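## Task

Bring plate hotel H1 into line with its manifest (slot 1: F07, slot 2: F01, slot 3: F10, slot 4: empty). Finished means: every manifest plate carrying a label sits fully home in its assigned slot with its ID facing the front, and this includes a plate that may be waiting on landing nest L1; any plate whose ID is absent from the manifest, or which carries no label, rests flat within the locators of an unoccupied quarantine nest (QR1 or QR2); any slot whose listed ID is on no plate at all stays empty; plates that began correctly stored or already in quarantine are left exactly as found. Release the plate and move the gripper away at the end.

## Robot and tools

ROBOT. One six-joint arm (big_yam) with a parallel two-finger gripper. Joint order everywhere, in commands and in result lists: waist (joint1), shoulder (joint2), elbow (joint3), wrist pitch (joint4), wrist yaw (joint5), wrist roll (joint6), then the gripper. Stated joint ranges in rad: waist -2.880 to 2.880, shoulder 0.000 to 3.142, elbow 0.000 to 3.019, wrist pitch -1.693 to 1.571, wrist yaw -1.571 to 1.571, wrist roll -2.094 to 2.094; true ends may differ by up to 0.019 rad. The pinch point lies between the finger pads, about 1 cm back from the tips; fingers point along the pinch link's +z and close along its y.

FRAME. Scene coordinates: origin on the table surface under the arm base, +z upward, +y to the left when facing along +x. The base may be slightly tilted relative to the table.

STATIONS. H1 is a four-slot plate hotel, slot 1 lowest. A stored plate sits short end forward and counts as home only when pushed against the back stop. You may slide a plate along its shelf. Releasing a plate far short of home risks it tipping off. A blank front end means the plate is reversed or unlabelled. RG is a regrip nest in front of H1; N6 is a recovery nest; both may be used in passing. L1 is the landing nest. Each nest has a label on the deck; quarantine nests QR1 and QR2 are marked red.

execute_actions(actions). actions is a list of actions; each action is a table of 1 to 15 rows, each row lasting one control step (1/30 s); if fewer than 15 rows are given the last row is repeated to fill 15 steps. A row is 7 numbers in [-1, 1]: six joint values, then the gripper opening. The joint values are offsets relative to the angles at the start of that action (not the previous row); for the first action of a call, that start is the last reported angles. Scale: 1.0 equals 1.264 rad waist, 1.32 shoulder, 1.276 elbow, 1.83 wrist pitch, 1.686 wrist yaw, 2.022 wrist roll. The opening is absolute: +1 fully open, -1 closed. An action that would push a joint more than 0.019 rad beyond its range is refused; if the first action fails this or any action is malformed, the entire call is rejected and nothing moves. An empty list simply returns state and images.

move(target, speed, blocking). target is one 7-number row as above, but its offsets are taken from the Joint positions in the latest result that shows them. All joints follow paths finishing together, so the hand curves. Duration is clamped between 0.5 and 10 s. speed (0.01 to 2 rad/s, default 0.5) caps the fastest joint path. Paths ignore obstacles; faster contact hits harder, and aiming beyond a contact presses harder. blocking=false returns after 0.5 s while motion continues; then use wait(0) to poll or stop before sending more. The result adds a move: line with the outcome (done, off_target, moving, held, fault), limits=held or limits=none, and the joint farthest from target.

wait(seconds), 0 to 10: runs the scene holding the last command. stop(): brakes a running move; it needs space. zoom_image(camera, region): camera is cam_high, cam_low or cam_wrist (all 672x504); region is [x0, y0, x1, y1] pixels, origin top-left, at most 504 by 504. read_manual(section): only "licences". finished_scene(scene): pass the current scene's number; irreversible, and the goal must hold afterward.

MOTION LIMITS. Per control step, each joint's target is held within a lead of its measured angle: 0.264 waist, 0.32 shoulder, 0.276 elbow, 0.33 wrist pitch, 0.186 wrist yaw, 0.522 wrist roll (rad). Targets placing the gripper over 70 mm from where it is get scaled back. Large moves therefore span several actions, and an unfinished move may need recommanding. Very small commanded moves (a few mm) may not move the hand. Sending all-zero offsets lets the arm sag; to hold, send offsets back to the desired angles in a reply's first call, zeros later, and extend the aim if a joint lags.

RESULTS. Joint positions and Joint velocities (rad, rad/s) plus finger-pad gap (m; 0.094 open). Joint targets: what joints are currently driven toward. grip_measured: opening on the command scale; to hold something command roughly 0.03 below it (less for a lighter grip). Readings may carry a constant offset near 1 mm. Grip force tops out around 50 to 62 N per pad, lower on very thin parts. Joint torques are raw drive outputs with offsets and noise. Messages: "joint sent to its limit", "joint command not followed" (clearance check altered targets), MOTOR HOT (from 85 °C), FAULT or OVER-TEMPERATURE FAULT (at 100 °C the arm drops).

AVOID. Dropping, slamming or hard pushing on plates; knocking anything off the table; long loaded holds that heat motors. Held parts may be tugged briefly, so grip firmly. Images: cam_high, cam_low, cam_wrist, in that order.

Each tool is called as name(argument=value, ...) on one line, values as JSON.

## Session

I'll start by looking at the scene.

execute_actions(actions=[])

Scene clock: 0.00 s.
grip_measured=+1.000
Joint names: [waist, shoulder, elbow, wrist pitch, wrist yaw, wrist roll]
Joint positions: [-0.919  2.745  1.953 -1.358 -0.615  1.139  0.094]
Joint velocities: [ 0.005  0.015 -0.012 -0.007  0.022  0.037  0.   ]
Joint torques (N m, as the arm reports them, + toward a larger angle): no reading
Motor temperatures (°C, as the motors report them): [26 25 28 28 26 25]
Joint targets: [-0.922 2.741 1.972 -1.358 -0.615 1.139]

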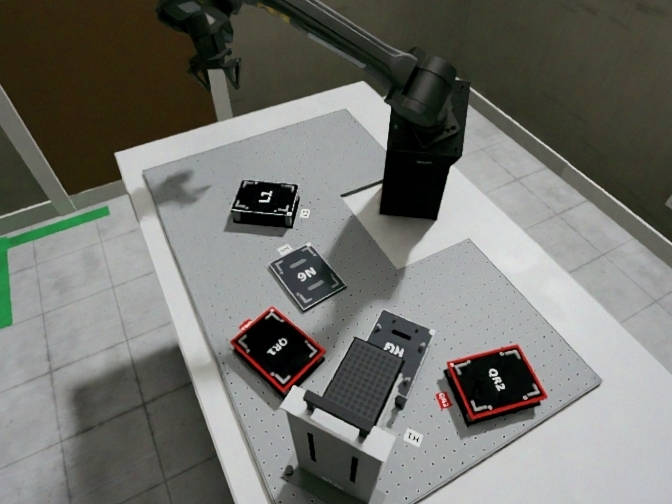

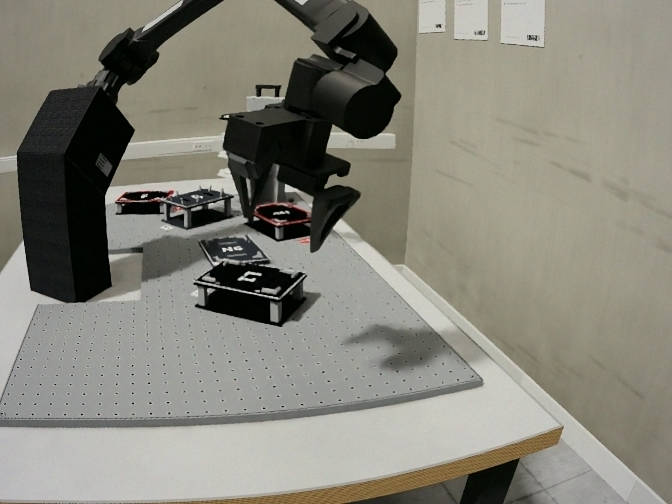

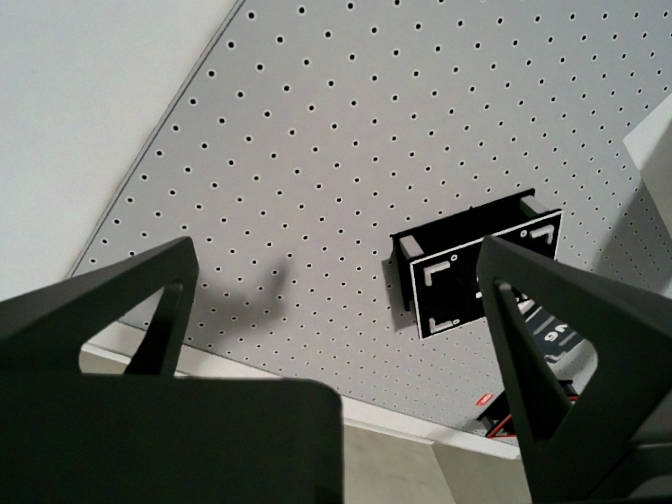

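zoom_image(camera="cam_low", region=[0, 0, 420, 315])

zoom_image(camera="cam_high", region=[200, 200, 600, 500])

zoom_image(camera="cam_high", region=[150, 0, 550, 300])

Region (0, 0, 420, 315) of cam_low's 672x504 image, scaled by 1.200, with more detail than that image has; it fills the top 378 rows of this view, and the rest is white.

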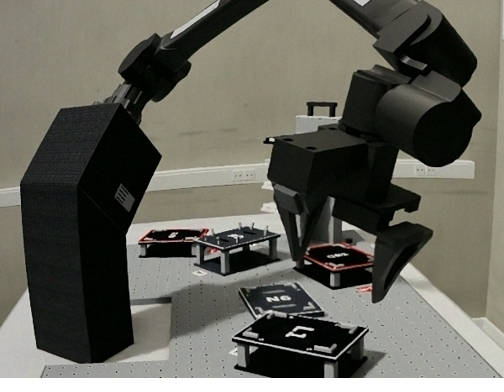

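Region (200, 200, 600, 500) of cam_high's 672x504 image, scaled by 1.260, with more detail than that image has; it fills the top 378 rows of this view, and the rest is white.

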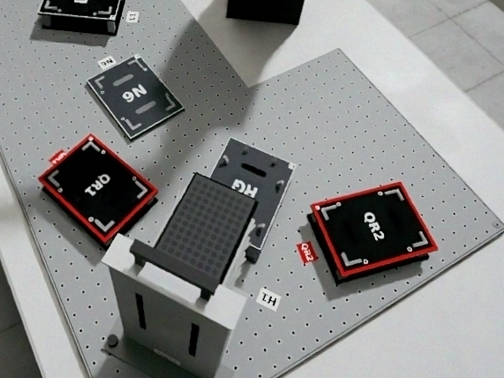

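Region (150, 0, 550, 300) of cam_high's 672x504 image, scaled by 1.260, with more detail than that image has; it fills the top 378 rows of this view, and the rest is white.

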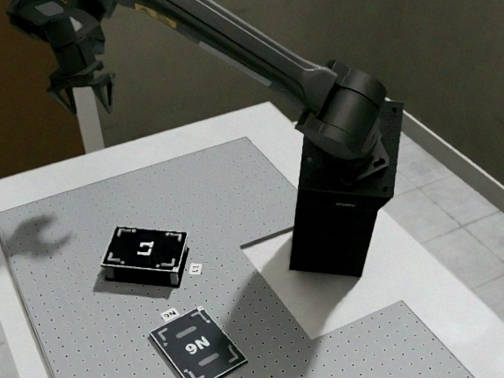

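zoom_image(camera="cam_wrist", region=[340, 140, 640, 365])

Region (340, 140, 640, 365) of cam_wrist's 672x504 image, scaled by 1.680, with more detail than that image has; it fills the top 378 rows of this view, and the rest is white.

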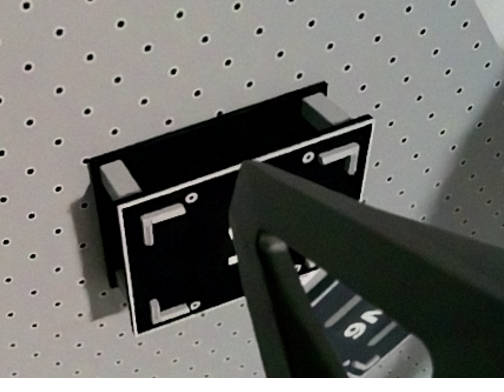

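move(target=[0.0777, -0.0258, -0.2466, 0.3796, -0.0358, 0, 1], speed=0.5)

Scene clock: 121.90 s.
grip_measured=+1.000
Joint names: [waist, shoulder, elbow, wrist pitch, wrist yaw, wrist roll]
Joint positions: [-0.833  2.729  1.645 -0.675 -0.673  1.139  0.094]
Joint velocities: [-0.005 -0.015 -0.027  0.002  0.022  0.007  0.   ]
Joint torques (N m, as the arm reports them, + toward a larger angle): [-12.64 -16.52   3.94   1.02   0.07   0.03]
Motor temperatures (°C, as the motors report them): [28 30 31 28 26 25]
Joint targets: [-0.821 2.710 1.639 -0.663 -0.675 1.139]
move: done; limits=none; farthest joint: the shoulder, 0.018 radians from its target (0.034 radians at the start)

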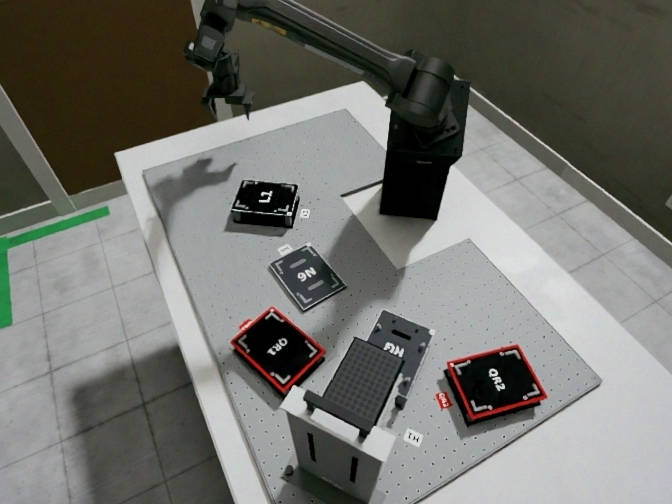

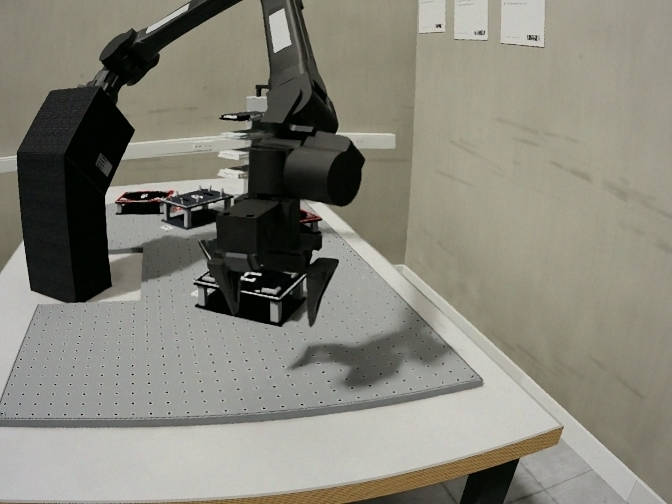

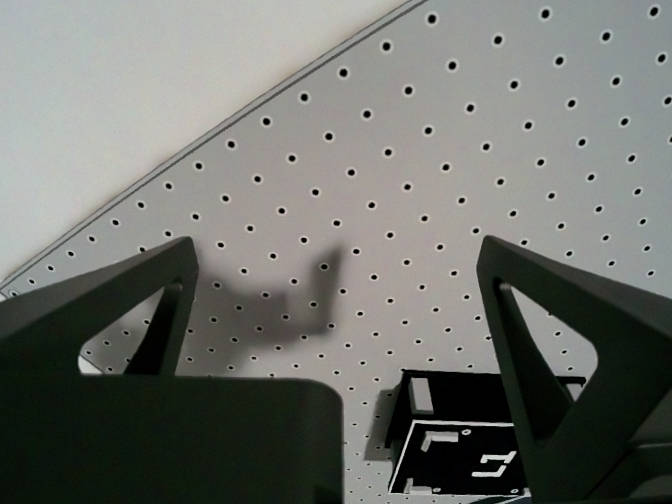

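move(target=[0.1102, 0.0482, -0.0239, 0.0733, -0.018, 0, -1], speed=0.3)

Scene clock: 194.50 s.
grip_measured=-0.990
Joint names: [waist, shoulder, elbow, wrist pitch, wrist yaw, wrist roll]
Joint positions: [-0.685  2.793  1.616 -0.551 -0.702  1.139  0.   ]
Joint velocities: [-0.005 -0.005 -0.017  0.002  0.007 -0.037  0.   ]
Joint torques (N m, as the arm reports them, + toward a larger angle): [-14.48 -13.66   2.87   0.97   0.09   0.05]
Motor temperatures (°C, as the motors report them): [28 30 30 28 26 25]
Joint targets: [-0.693 2.793 1.614 -0.541 -0.703 1.139]
move: done; limits=none; farthest joint: the wrist pitch, 0.010 radians from its target (0.134 radians at the start)

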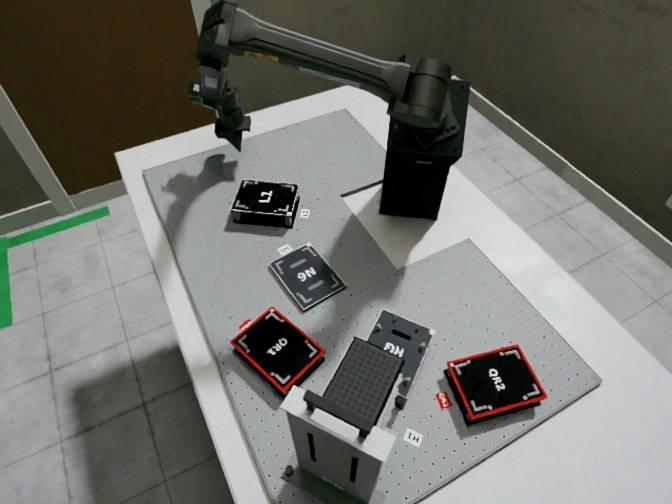

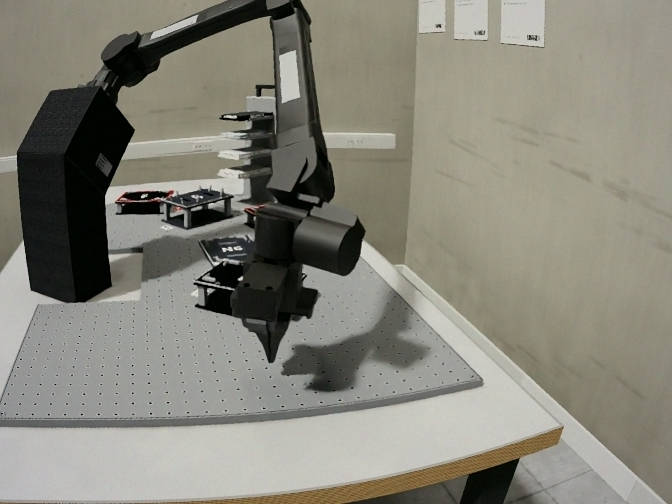

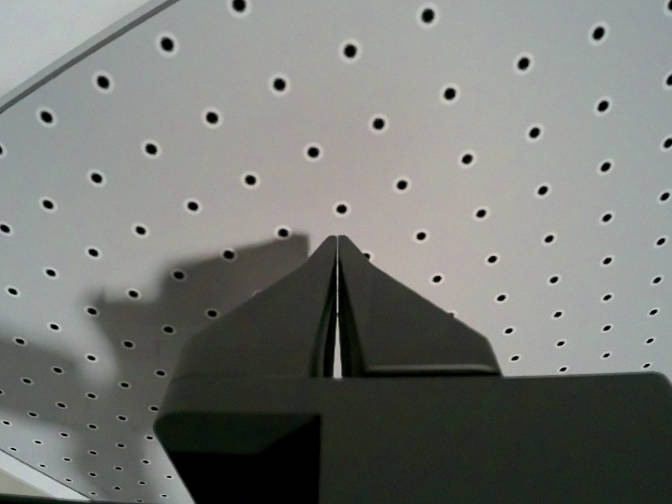

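zoom_image(camera="cam_low", region=[190, 70, 310, 210])

Region (190, 70, 310, 210) of cam_low's 672x504 image, scaled by 3.600, with more detail than that image has; it fills the left 432 columns of this view, and the rest is white.

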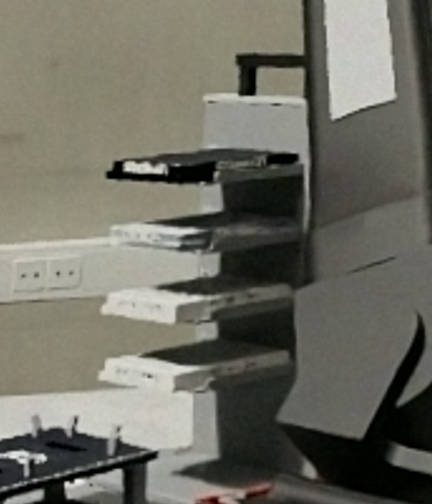

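move(target=[0.0192, 0.0252, 0.0141, 0.0195, -0.002, 0, -1], speed=0.05)

Scene clock: 249.17 s.
grip_measured=-0.990
Joint names: [waist, shoulder, elbow, wrist pitch, wrist yaw, wrist roll]
Joint positions: [-0.675  2.818  1.616 -0.527 -0.703  1.139  0.   ]
Joint velocities: [-0.005  0.005 -0.002 -0.002 -0.051 -0.022  0.001]
Joint torques (N m, as the arm reports them, + toward a larger angle): [-12.56 -13.2    4.26   0.89   0.05   0.04]
Motor temperatures (°C, as the motors report them): [29 30 30 28 26 25]
Joint targets: [-0.661 2.826 1.634 -0.516 -0.705 1.139]
move: done; limits=none; farthest joint: the elbow, 0.018 radians from its target (0.018 radians at the start)

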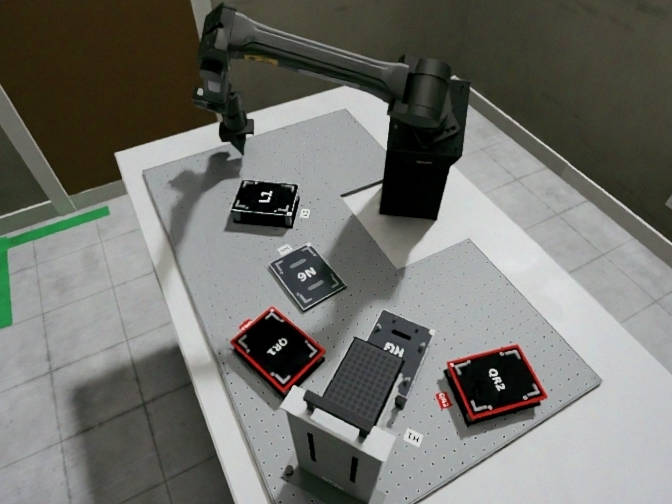

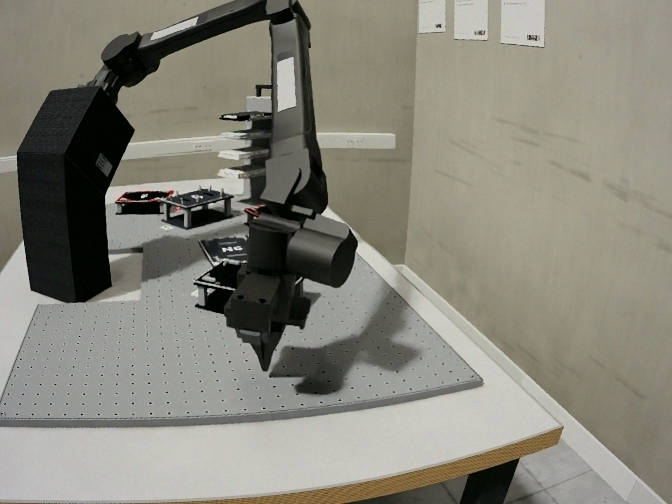

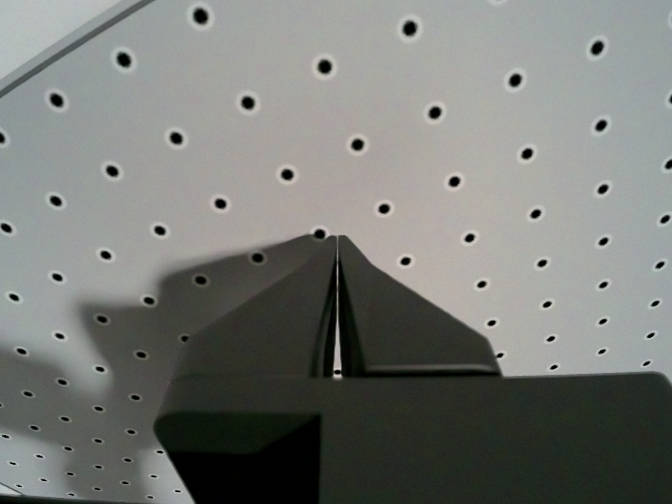

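move(target=[0.011, 0.042, 0.014, 0.006, -0.001, 0, -1], speed=0.04)

Scene clock: 275.77 s.
grip_measured=-0.990
Joint names: [waist, shoulder, elbow, wrist pitch, wrist yaw, wrist roll]
Joint positions: [-0.675  2.851  1.616 -0.526 -0.703  1.139  0.   ]
Joint velocities: [-0.005  0.015 -0.022 -0.002  0.022  0.022 -0.001]
Joint torques (N m, as the arm reports them, + toward a larger angle): [-12.12 -11.92   4.01   0.85   0.1    0.04]
Motor temperatures (°C, as the motors report them): [29 30 30 28 26 25]
Joint targets: [-0.661 2.873 1.634 -0.516 -0.704 1.139]
move: off_target; limits=none; farthest joint: the shoulder, 0.022 radians from its target (0.056 radians at the start)

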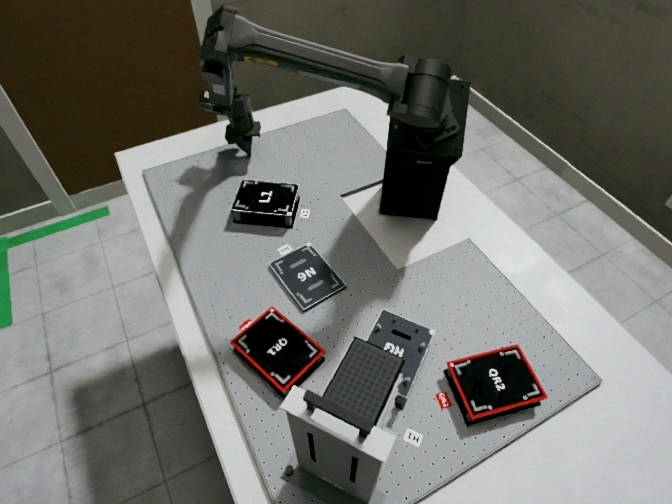

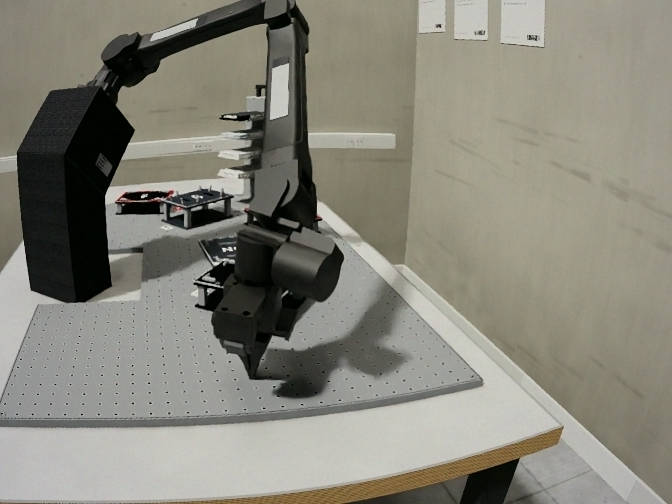

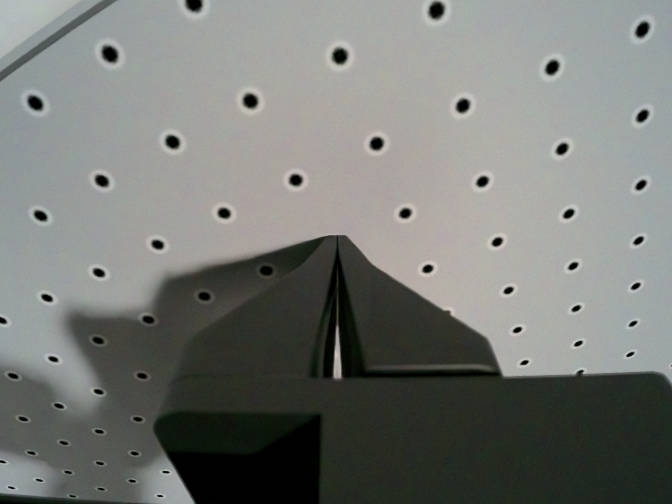

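move(target=[0.147, -0.758, -0.437, -0.119, -0.069, 0.165, 1], speed=0.6)

Scene clock: 363.73 s.
grip_measured=+1.000
Joint names: [waist, shoulder, elbow, wrist pitch, wrist yaw, wrist roll]
Joint positions: [-0.499  1.846  1.066 -0.734 -0.818  1.464  0.094]
Joint velocities: [-0.005 -0.024 -0.012 -0.007  0.037 -0.066  0.   ]
Joint torques (N m, as the arm reports them, + toward a larger angle): [-9.67 -9.82  3.87  0.05  0.02  0.13]
Motor temperatures (°C, as the motors report them): [29 30 30 28 26 25]
Joint targets: [-0.489 1.851 1.058 -0.744 -0.820 1.473]
move: done; limits=none; farthest joint: the waist, 0.010 radians from its target (0.185 radians at the start)

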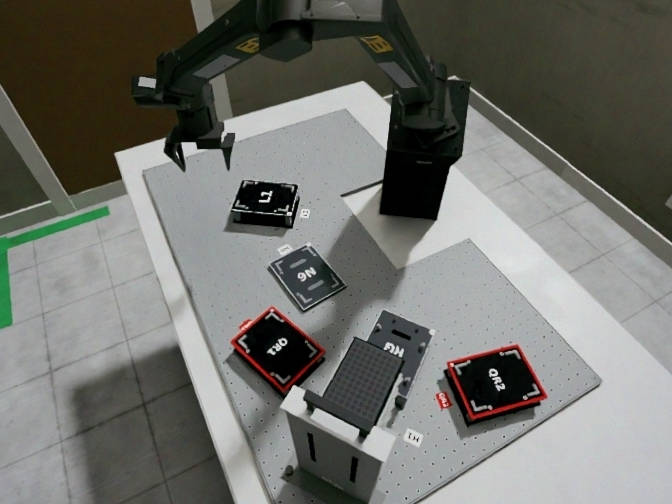

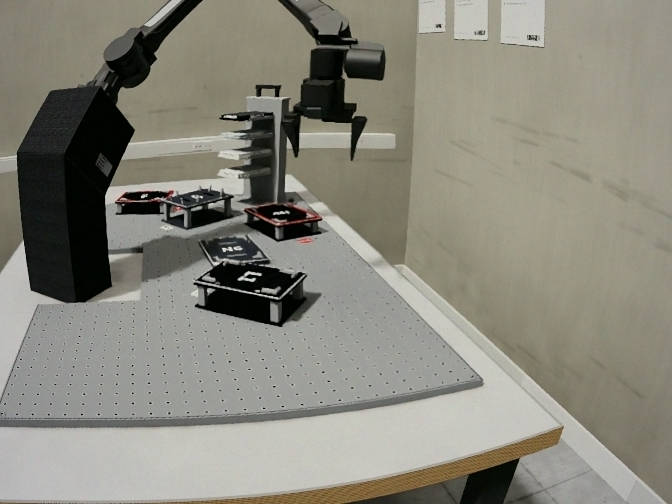

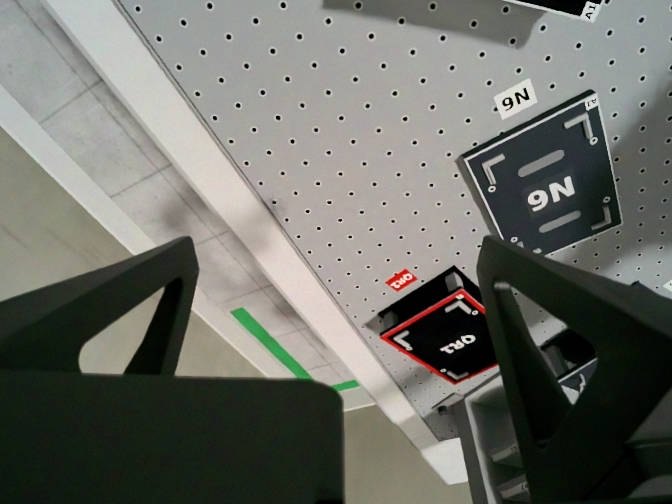

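zoom_image(camera="cam_low", region=[150, 75, 330, 245])

Region (150, 75, 330, 245) of cam_low's 672x504 image, scaled by 2.800, with more detail than that image has.

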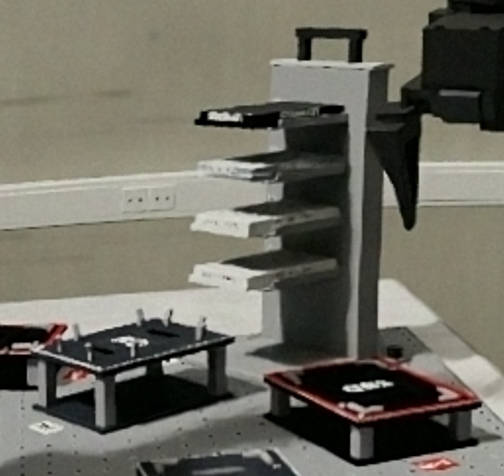

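move(target=[0.2085, -0.7227, -0.4823, -0.0298, -0.2497, 0.123, 1], speed=0.6)

Scene clock: 485.93 s.
grip_measured=+1.000
Joint names: [waist, shoulder, elbow, wrist pitch, wrist yaw, wrist roll]
Joint positions: [-0.244  0.891  0.455 -0.781 -1.237  1.704  0.094]
Joint velocities: [-0.005 -0.015  0.002 -0.017  0.007  0.022  0.   ]
Joint torques (N m, as the arm reports them, + toward a larger angle): [-0.94 -2.3   4.86  0.17 -0.34  0.07]
Motor temperatures (°C, as the motors report them): [28 29 30 28 26 25]
Joint targets: [-0.235 0.892 0.450 -0.789 -1.239 1.713]
move: done; limits=none; farthest joint: the wrist roll, 0.009 radians from its target (0.248 radians at the start)

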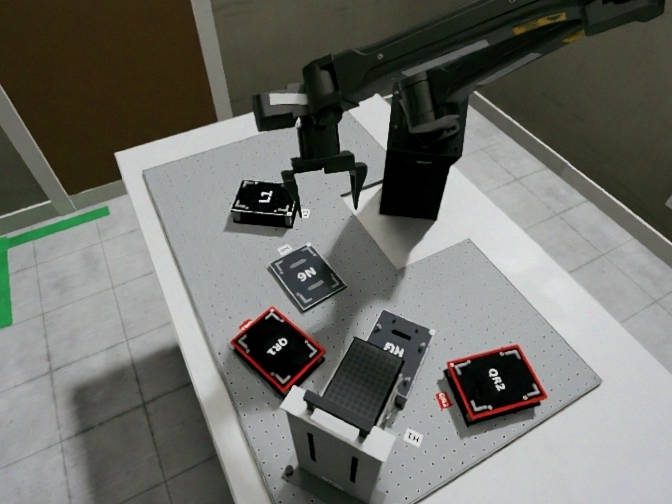

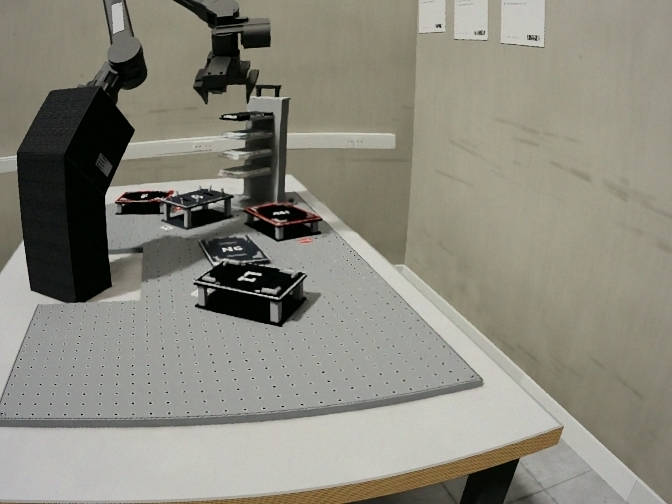

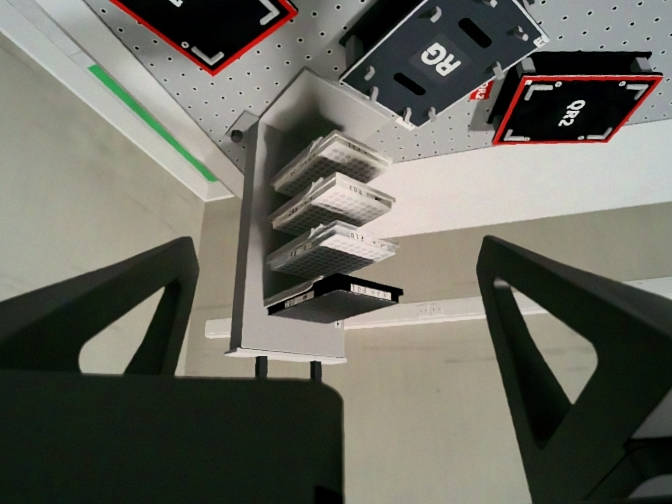

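zoom_image(camera="cam_wrist", region=[250, 120, 420, 330])

Region (250, 120, 420, 330) of cam_wrist's 672x504 image, scaled by 2.400, with more detail than that image has; it fills the left 408 columns of this view, and the rest is white.

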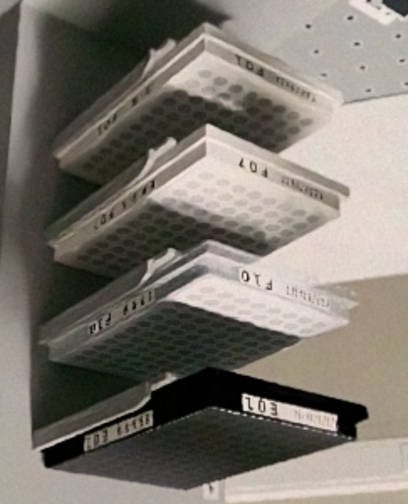

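zoom_image(camera="cam_wrist", region=[320, 125, 410, 215])

zoom_image(camera="cam_wrist", region=[320, 215, 410, 305])

Region (320, 125, 410, 215) of cam_wrist's 672x504 image, scaled by 5.600, with more detail than that image has.

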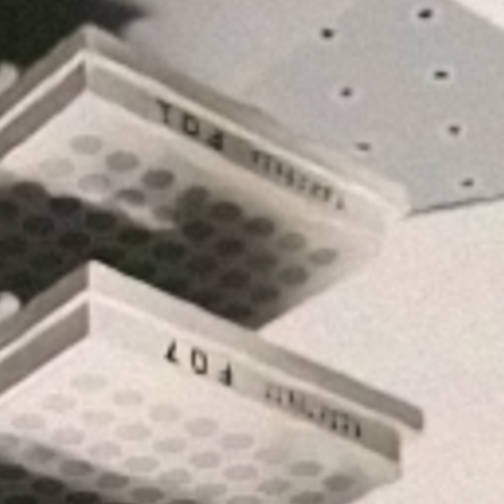

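Region (320, 215, 410, 305) of cam_wrist's 672x504 image, scaled by 5.600, with more detail than that image has.

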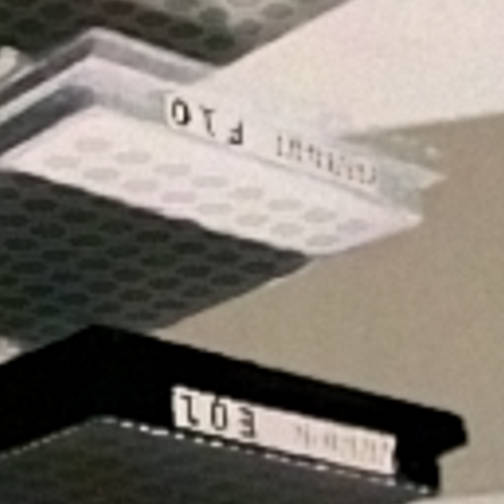

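move(target=[0.8093, 0.0542, 0.6021, -0.1909, 0.6297, -0.7977, 1], speed=0.7)

Scene clock: 609.10 s.
grip_measured=+1.000
Joint names: [waist, shoulder, elbow, wrist pitch, wrist yaw, wrist roll]
Joint positions: [ 0.775  0.951  1.176 -1.12  -0.178  0.1    0.094]
Joint velocities: [ 0.005  0.015 -0.002  0.002 -0.022  0.051  0.   ]
Joint torques (N m, as the arm reports them, + toward a larger angle): [ -0.03 -11.07  11.12   0.05   0.15  -0.02]
Motor temperatures (°C, as the motors report them): [27 28 31 28 26 25]
Joint targets: [0.779 0.962 1.223 -1.130 -0.175 0.091]
move: off_target; limits=none; farthest joint: the elbow, 0.048 radians from its target (0.769 radians at the start)

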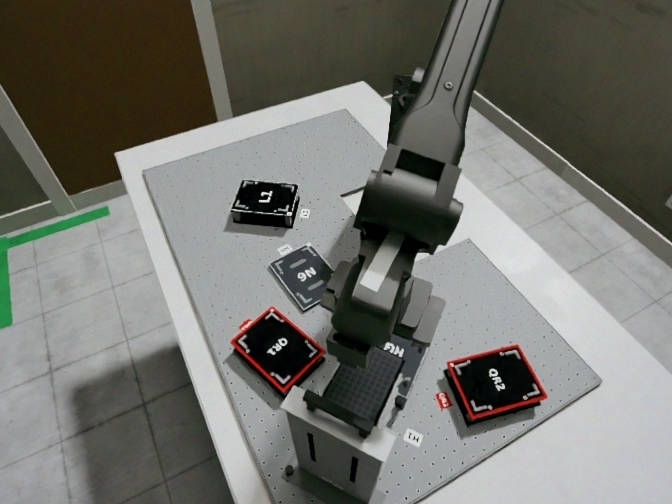

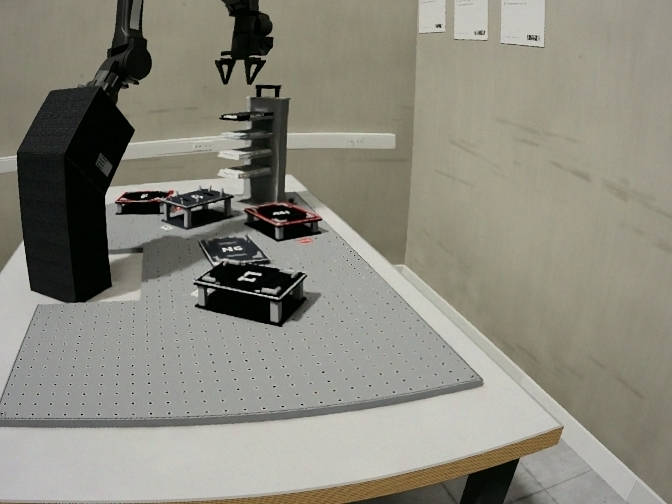

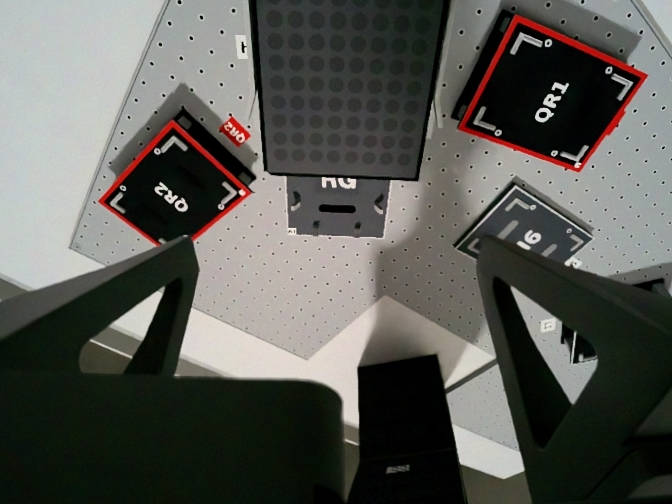

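zoom_image(camera="cam_wrist", region=[220, 0, 480, 250])

Region (220, 0, 480, 250) of cam_wrist's 672x504 image, scaled by 1.938, with more detail than that image has; it fills the top 485 rows of this view, and the rest is white.

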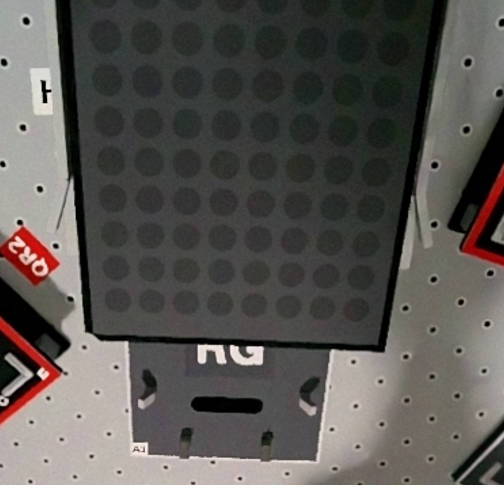

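zoom_image(camera="cam_wrist", region=[60, 0, 310, 250])

zoom_image(camera="cam_wrist", region=[190, 180, 500, 370])

Region (60, 0, 310, 250) of cam_wrist's 672x504 image, scaled by 2.016, with more detail than that image has.

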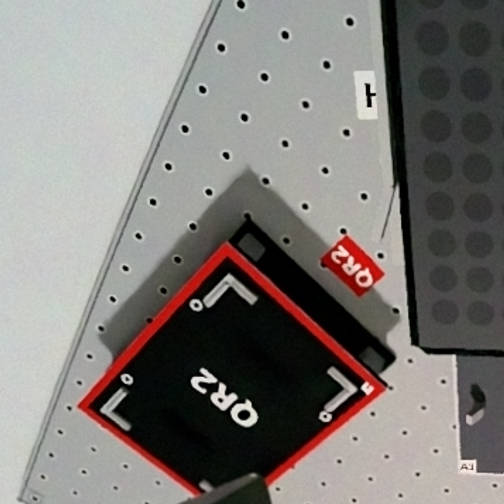

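Region (190, 180, 500, 370) of cam_wrist's 672x504 image, scaled by 1.626, with more detail than that image has; it fills the top 309 rows of this view, and the rest is white.

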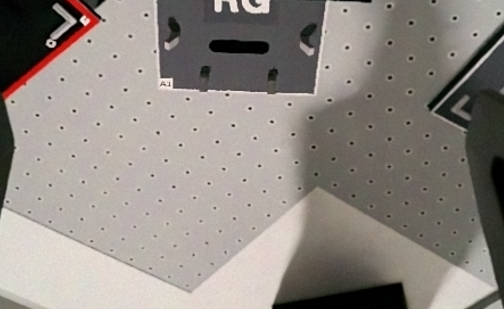

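move(target=[0.0182, 0.0985, -0.0078, 0.1044, 0.0065, 0.0252, 1], speed=0.2)

Scene clock: 730.47 s.
grip_measured=+1.000
Joint names: [waist, shoulder, elbow, wrist pitch, wrist yaw, wrist roll]
Joint positions: [ 0.788  1.075  1.176 -0.941 -0.169  0.142  0.094]
Joint velocities: [-0.005  0.005 -0.002  0.007 -0.022 -0.007  0.   ]
Joint torques (N m, as the arm reports them, + toward a larger angle): [  0.35 -12.99   6.32   1.15   0.19   0.11]
Motor temperatures (°C, as the motors report them): [27 29 37 28 26 25]
Joint targets: [0.799 1.081 1.166 -0.929 -0.167 0.151]
move: done; limits=none; farthest joint: the wrist pitch, 0.012 radians from its target (0.191 radians at the start)

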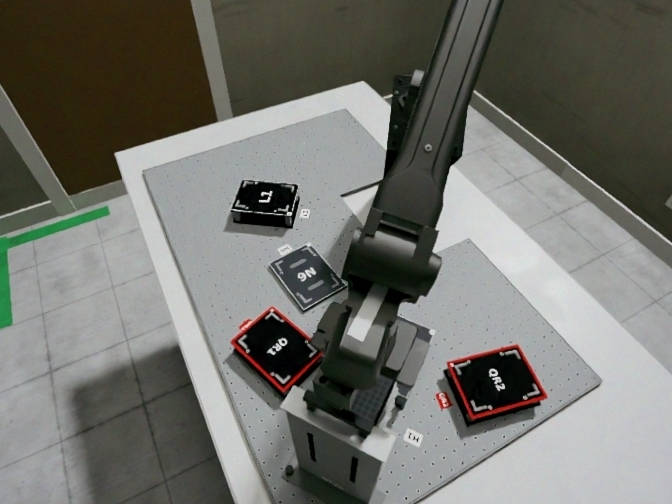

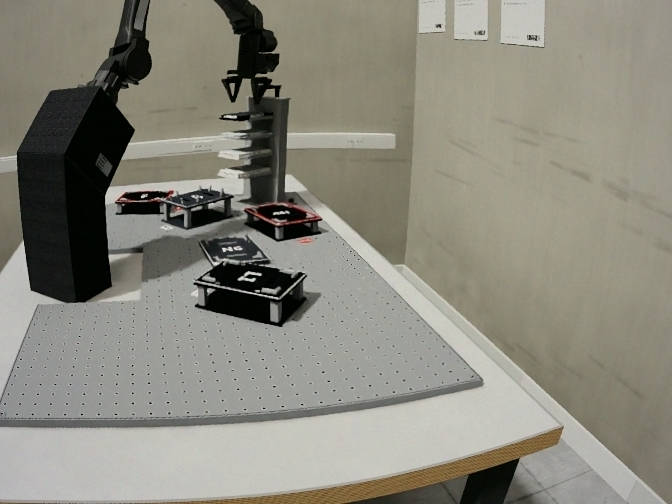

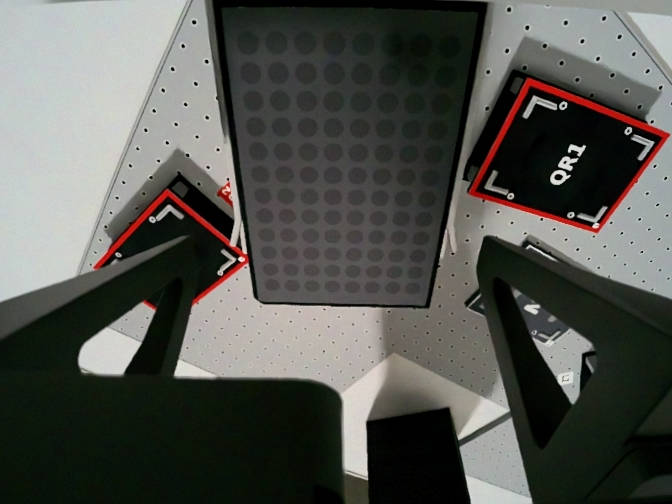

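move(target=[0.0087, 0.0045, -0.0345, 0.0066, 0.0012, 0.0045, 1], speed=0.1)

Scene clock: 758.80 s.
grip_measured=+1.000
Joint names: [waist, shoulder, elbow, wrist pitch, wrist yaw, wrist roll]
Joint positions: [ 0.789  1.075  1.138 -0.941 -0.169  0.143  0.094]
Joint velocities: [-0.005 -0.005  0.002 -0.012  0.007 -0.007  0.   ]
Joint torques (N m, as the arm reports them, + toward a larger angle): [  0.1  -12.66   6.34   0.99   0.14   0.13]
Motor temperatures (°C, as the motors report them): [27 29 35 28 26 25]
Joint targets: [0.799 1.081 1.132 -0.929 -0.167 0.151]
move: done; limits=none; farthest joint: the wrist pitch, 0.012 radians from its target (0.012 radians at the start)

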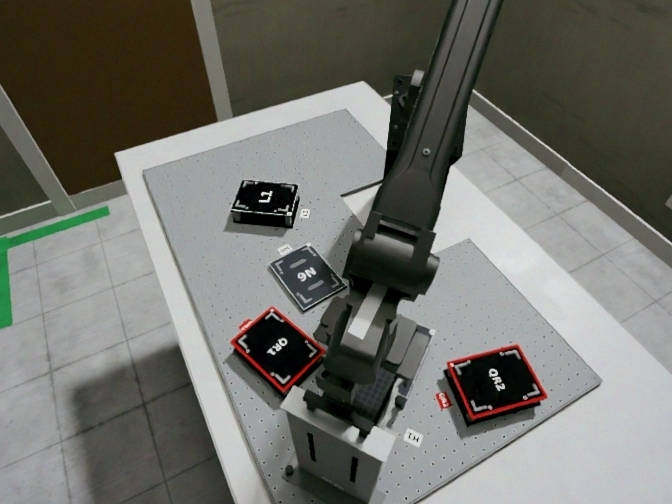

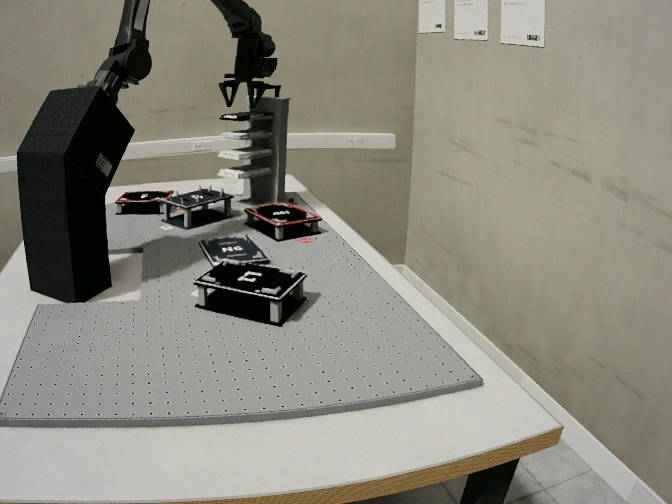

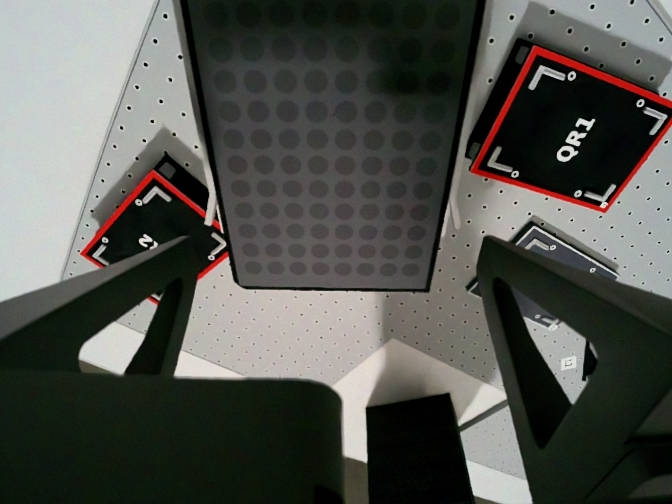

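zoom_image(camera="cam_wrist", region=[170, 60, 500, 310])

zoom_image(camera="cam_low", region=[200, 40, 310, 150])

Region (170, 60, 500, 310) of cam_wrist's 672x504 image, scaled by 1.527, with more detail than that image has; it fills the top 382 rows of this view, and the rest is white.

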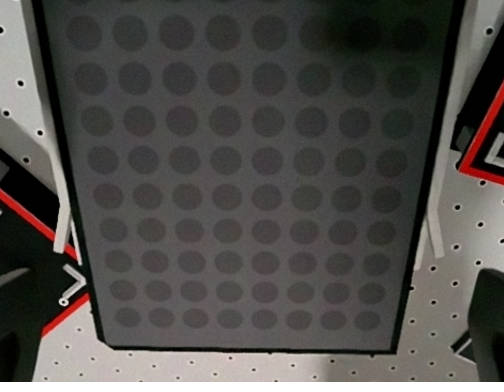

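Region (200, 40, 310, 150) of cam_low's 672x504 image, scaled by 4.582, with more detail than that image has.

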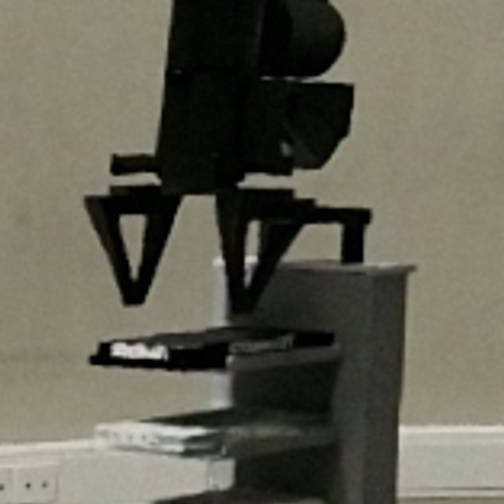

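move(target=[0.0127, 0.0186, -0.0129, 0.0223, 0.0033, 0.0063, 1], speed=0.06)

Scene clock: 795.93 s.
grip_measured=+1.000
Joint names: [waist, shoulder, elbow, wrist pitch, wrist yaw, wrist roll]
Joint positions: [ 0.795  1.09   1.128 -0.912 -0.167  0.147  0.094]
Joint velocities: [ 0.005 -0.005 -0.022 -0.007 -0.022 -0.037  0.   ]
Joint torques (N m, as the arm reports them, + toward a larger angle): [  0.11 -12.37   5.96   1.08   0.18   0.15]
Motor temperatures (°C, as the motors report them): [26 29 34 28 26 25]
Joint targets: [0.805 1.100 1.121 -0.900 -0.164 0.156]
move: done; limits=none; farthest joint: the wrist pitch, 0.012 radians from its target (0.041 radians at the start)

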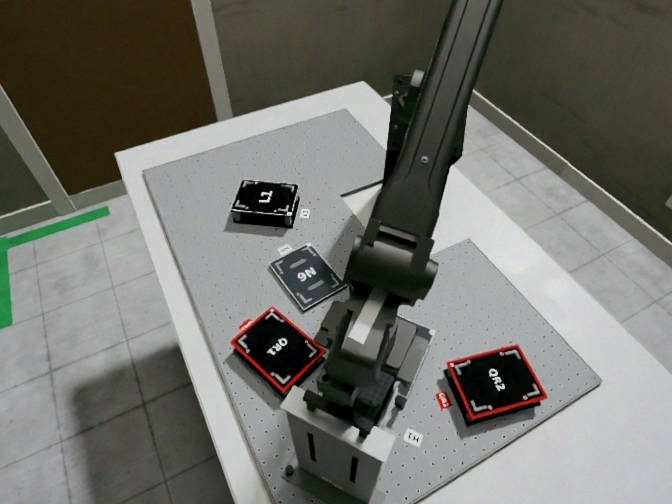

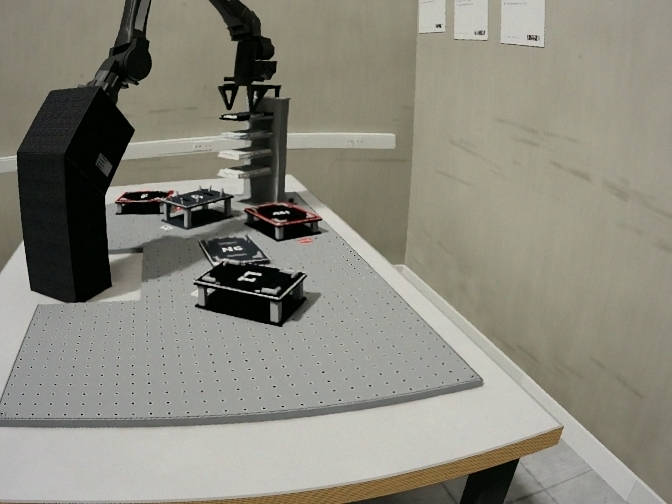

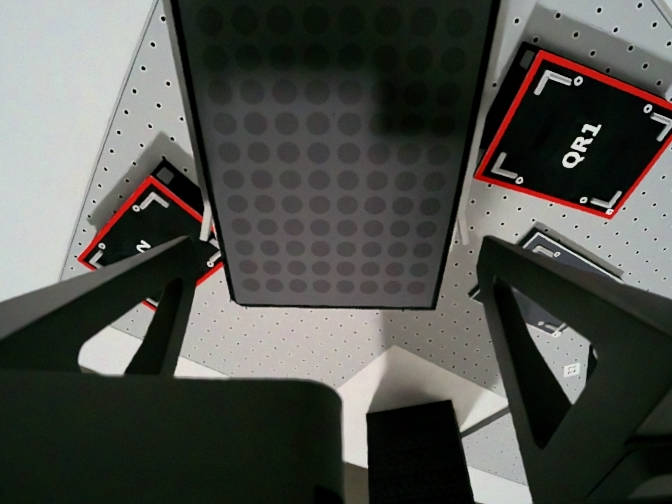

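zoom_image(camera="cam_wrist", region=[170, 100, 500, 330])

zoom_image(camera="cam_low", region=[200, 50, 300, 150])

Region (170, 100, 500, 330) of cam_wrist's 672x504 image, scaled by 1.527, with more detail than that image has; it fills the top 351 rows of this view, and the rest is white.

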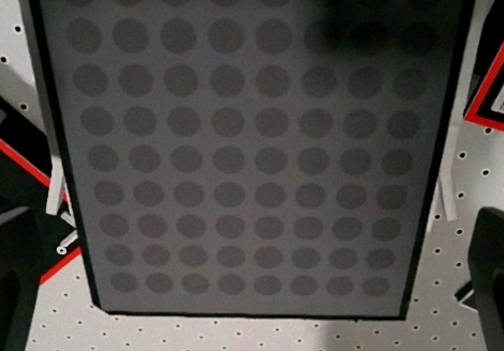

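Region (200, 50, 300, 150) of cam_low's 672x504 image, scaled by 5.040, with more detail than that image has.

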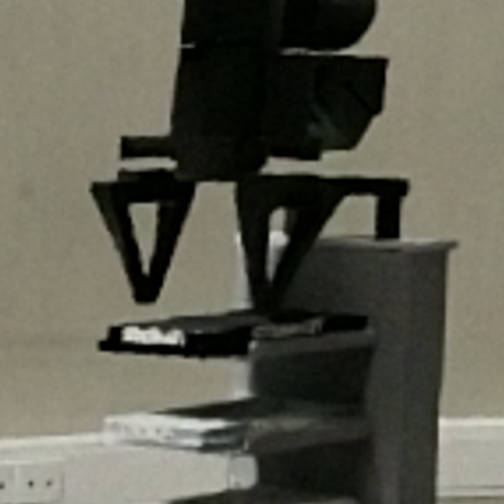

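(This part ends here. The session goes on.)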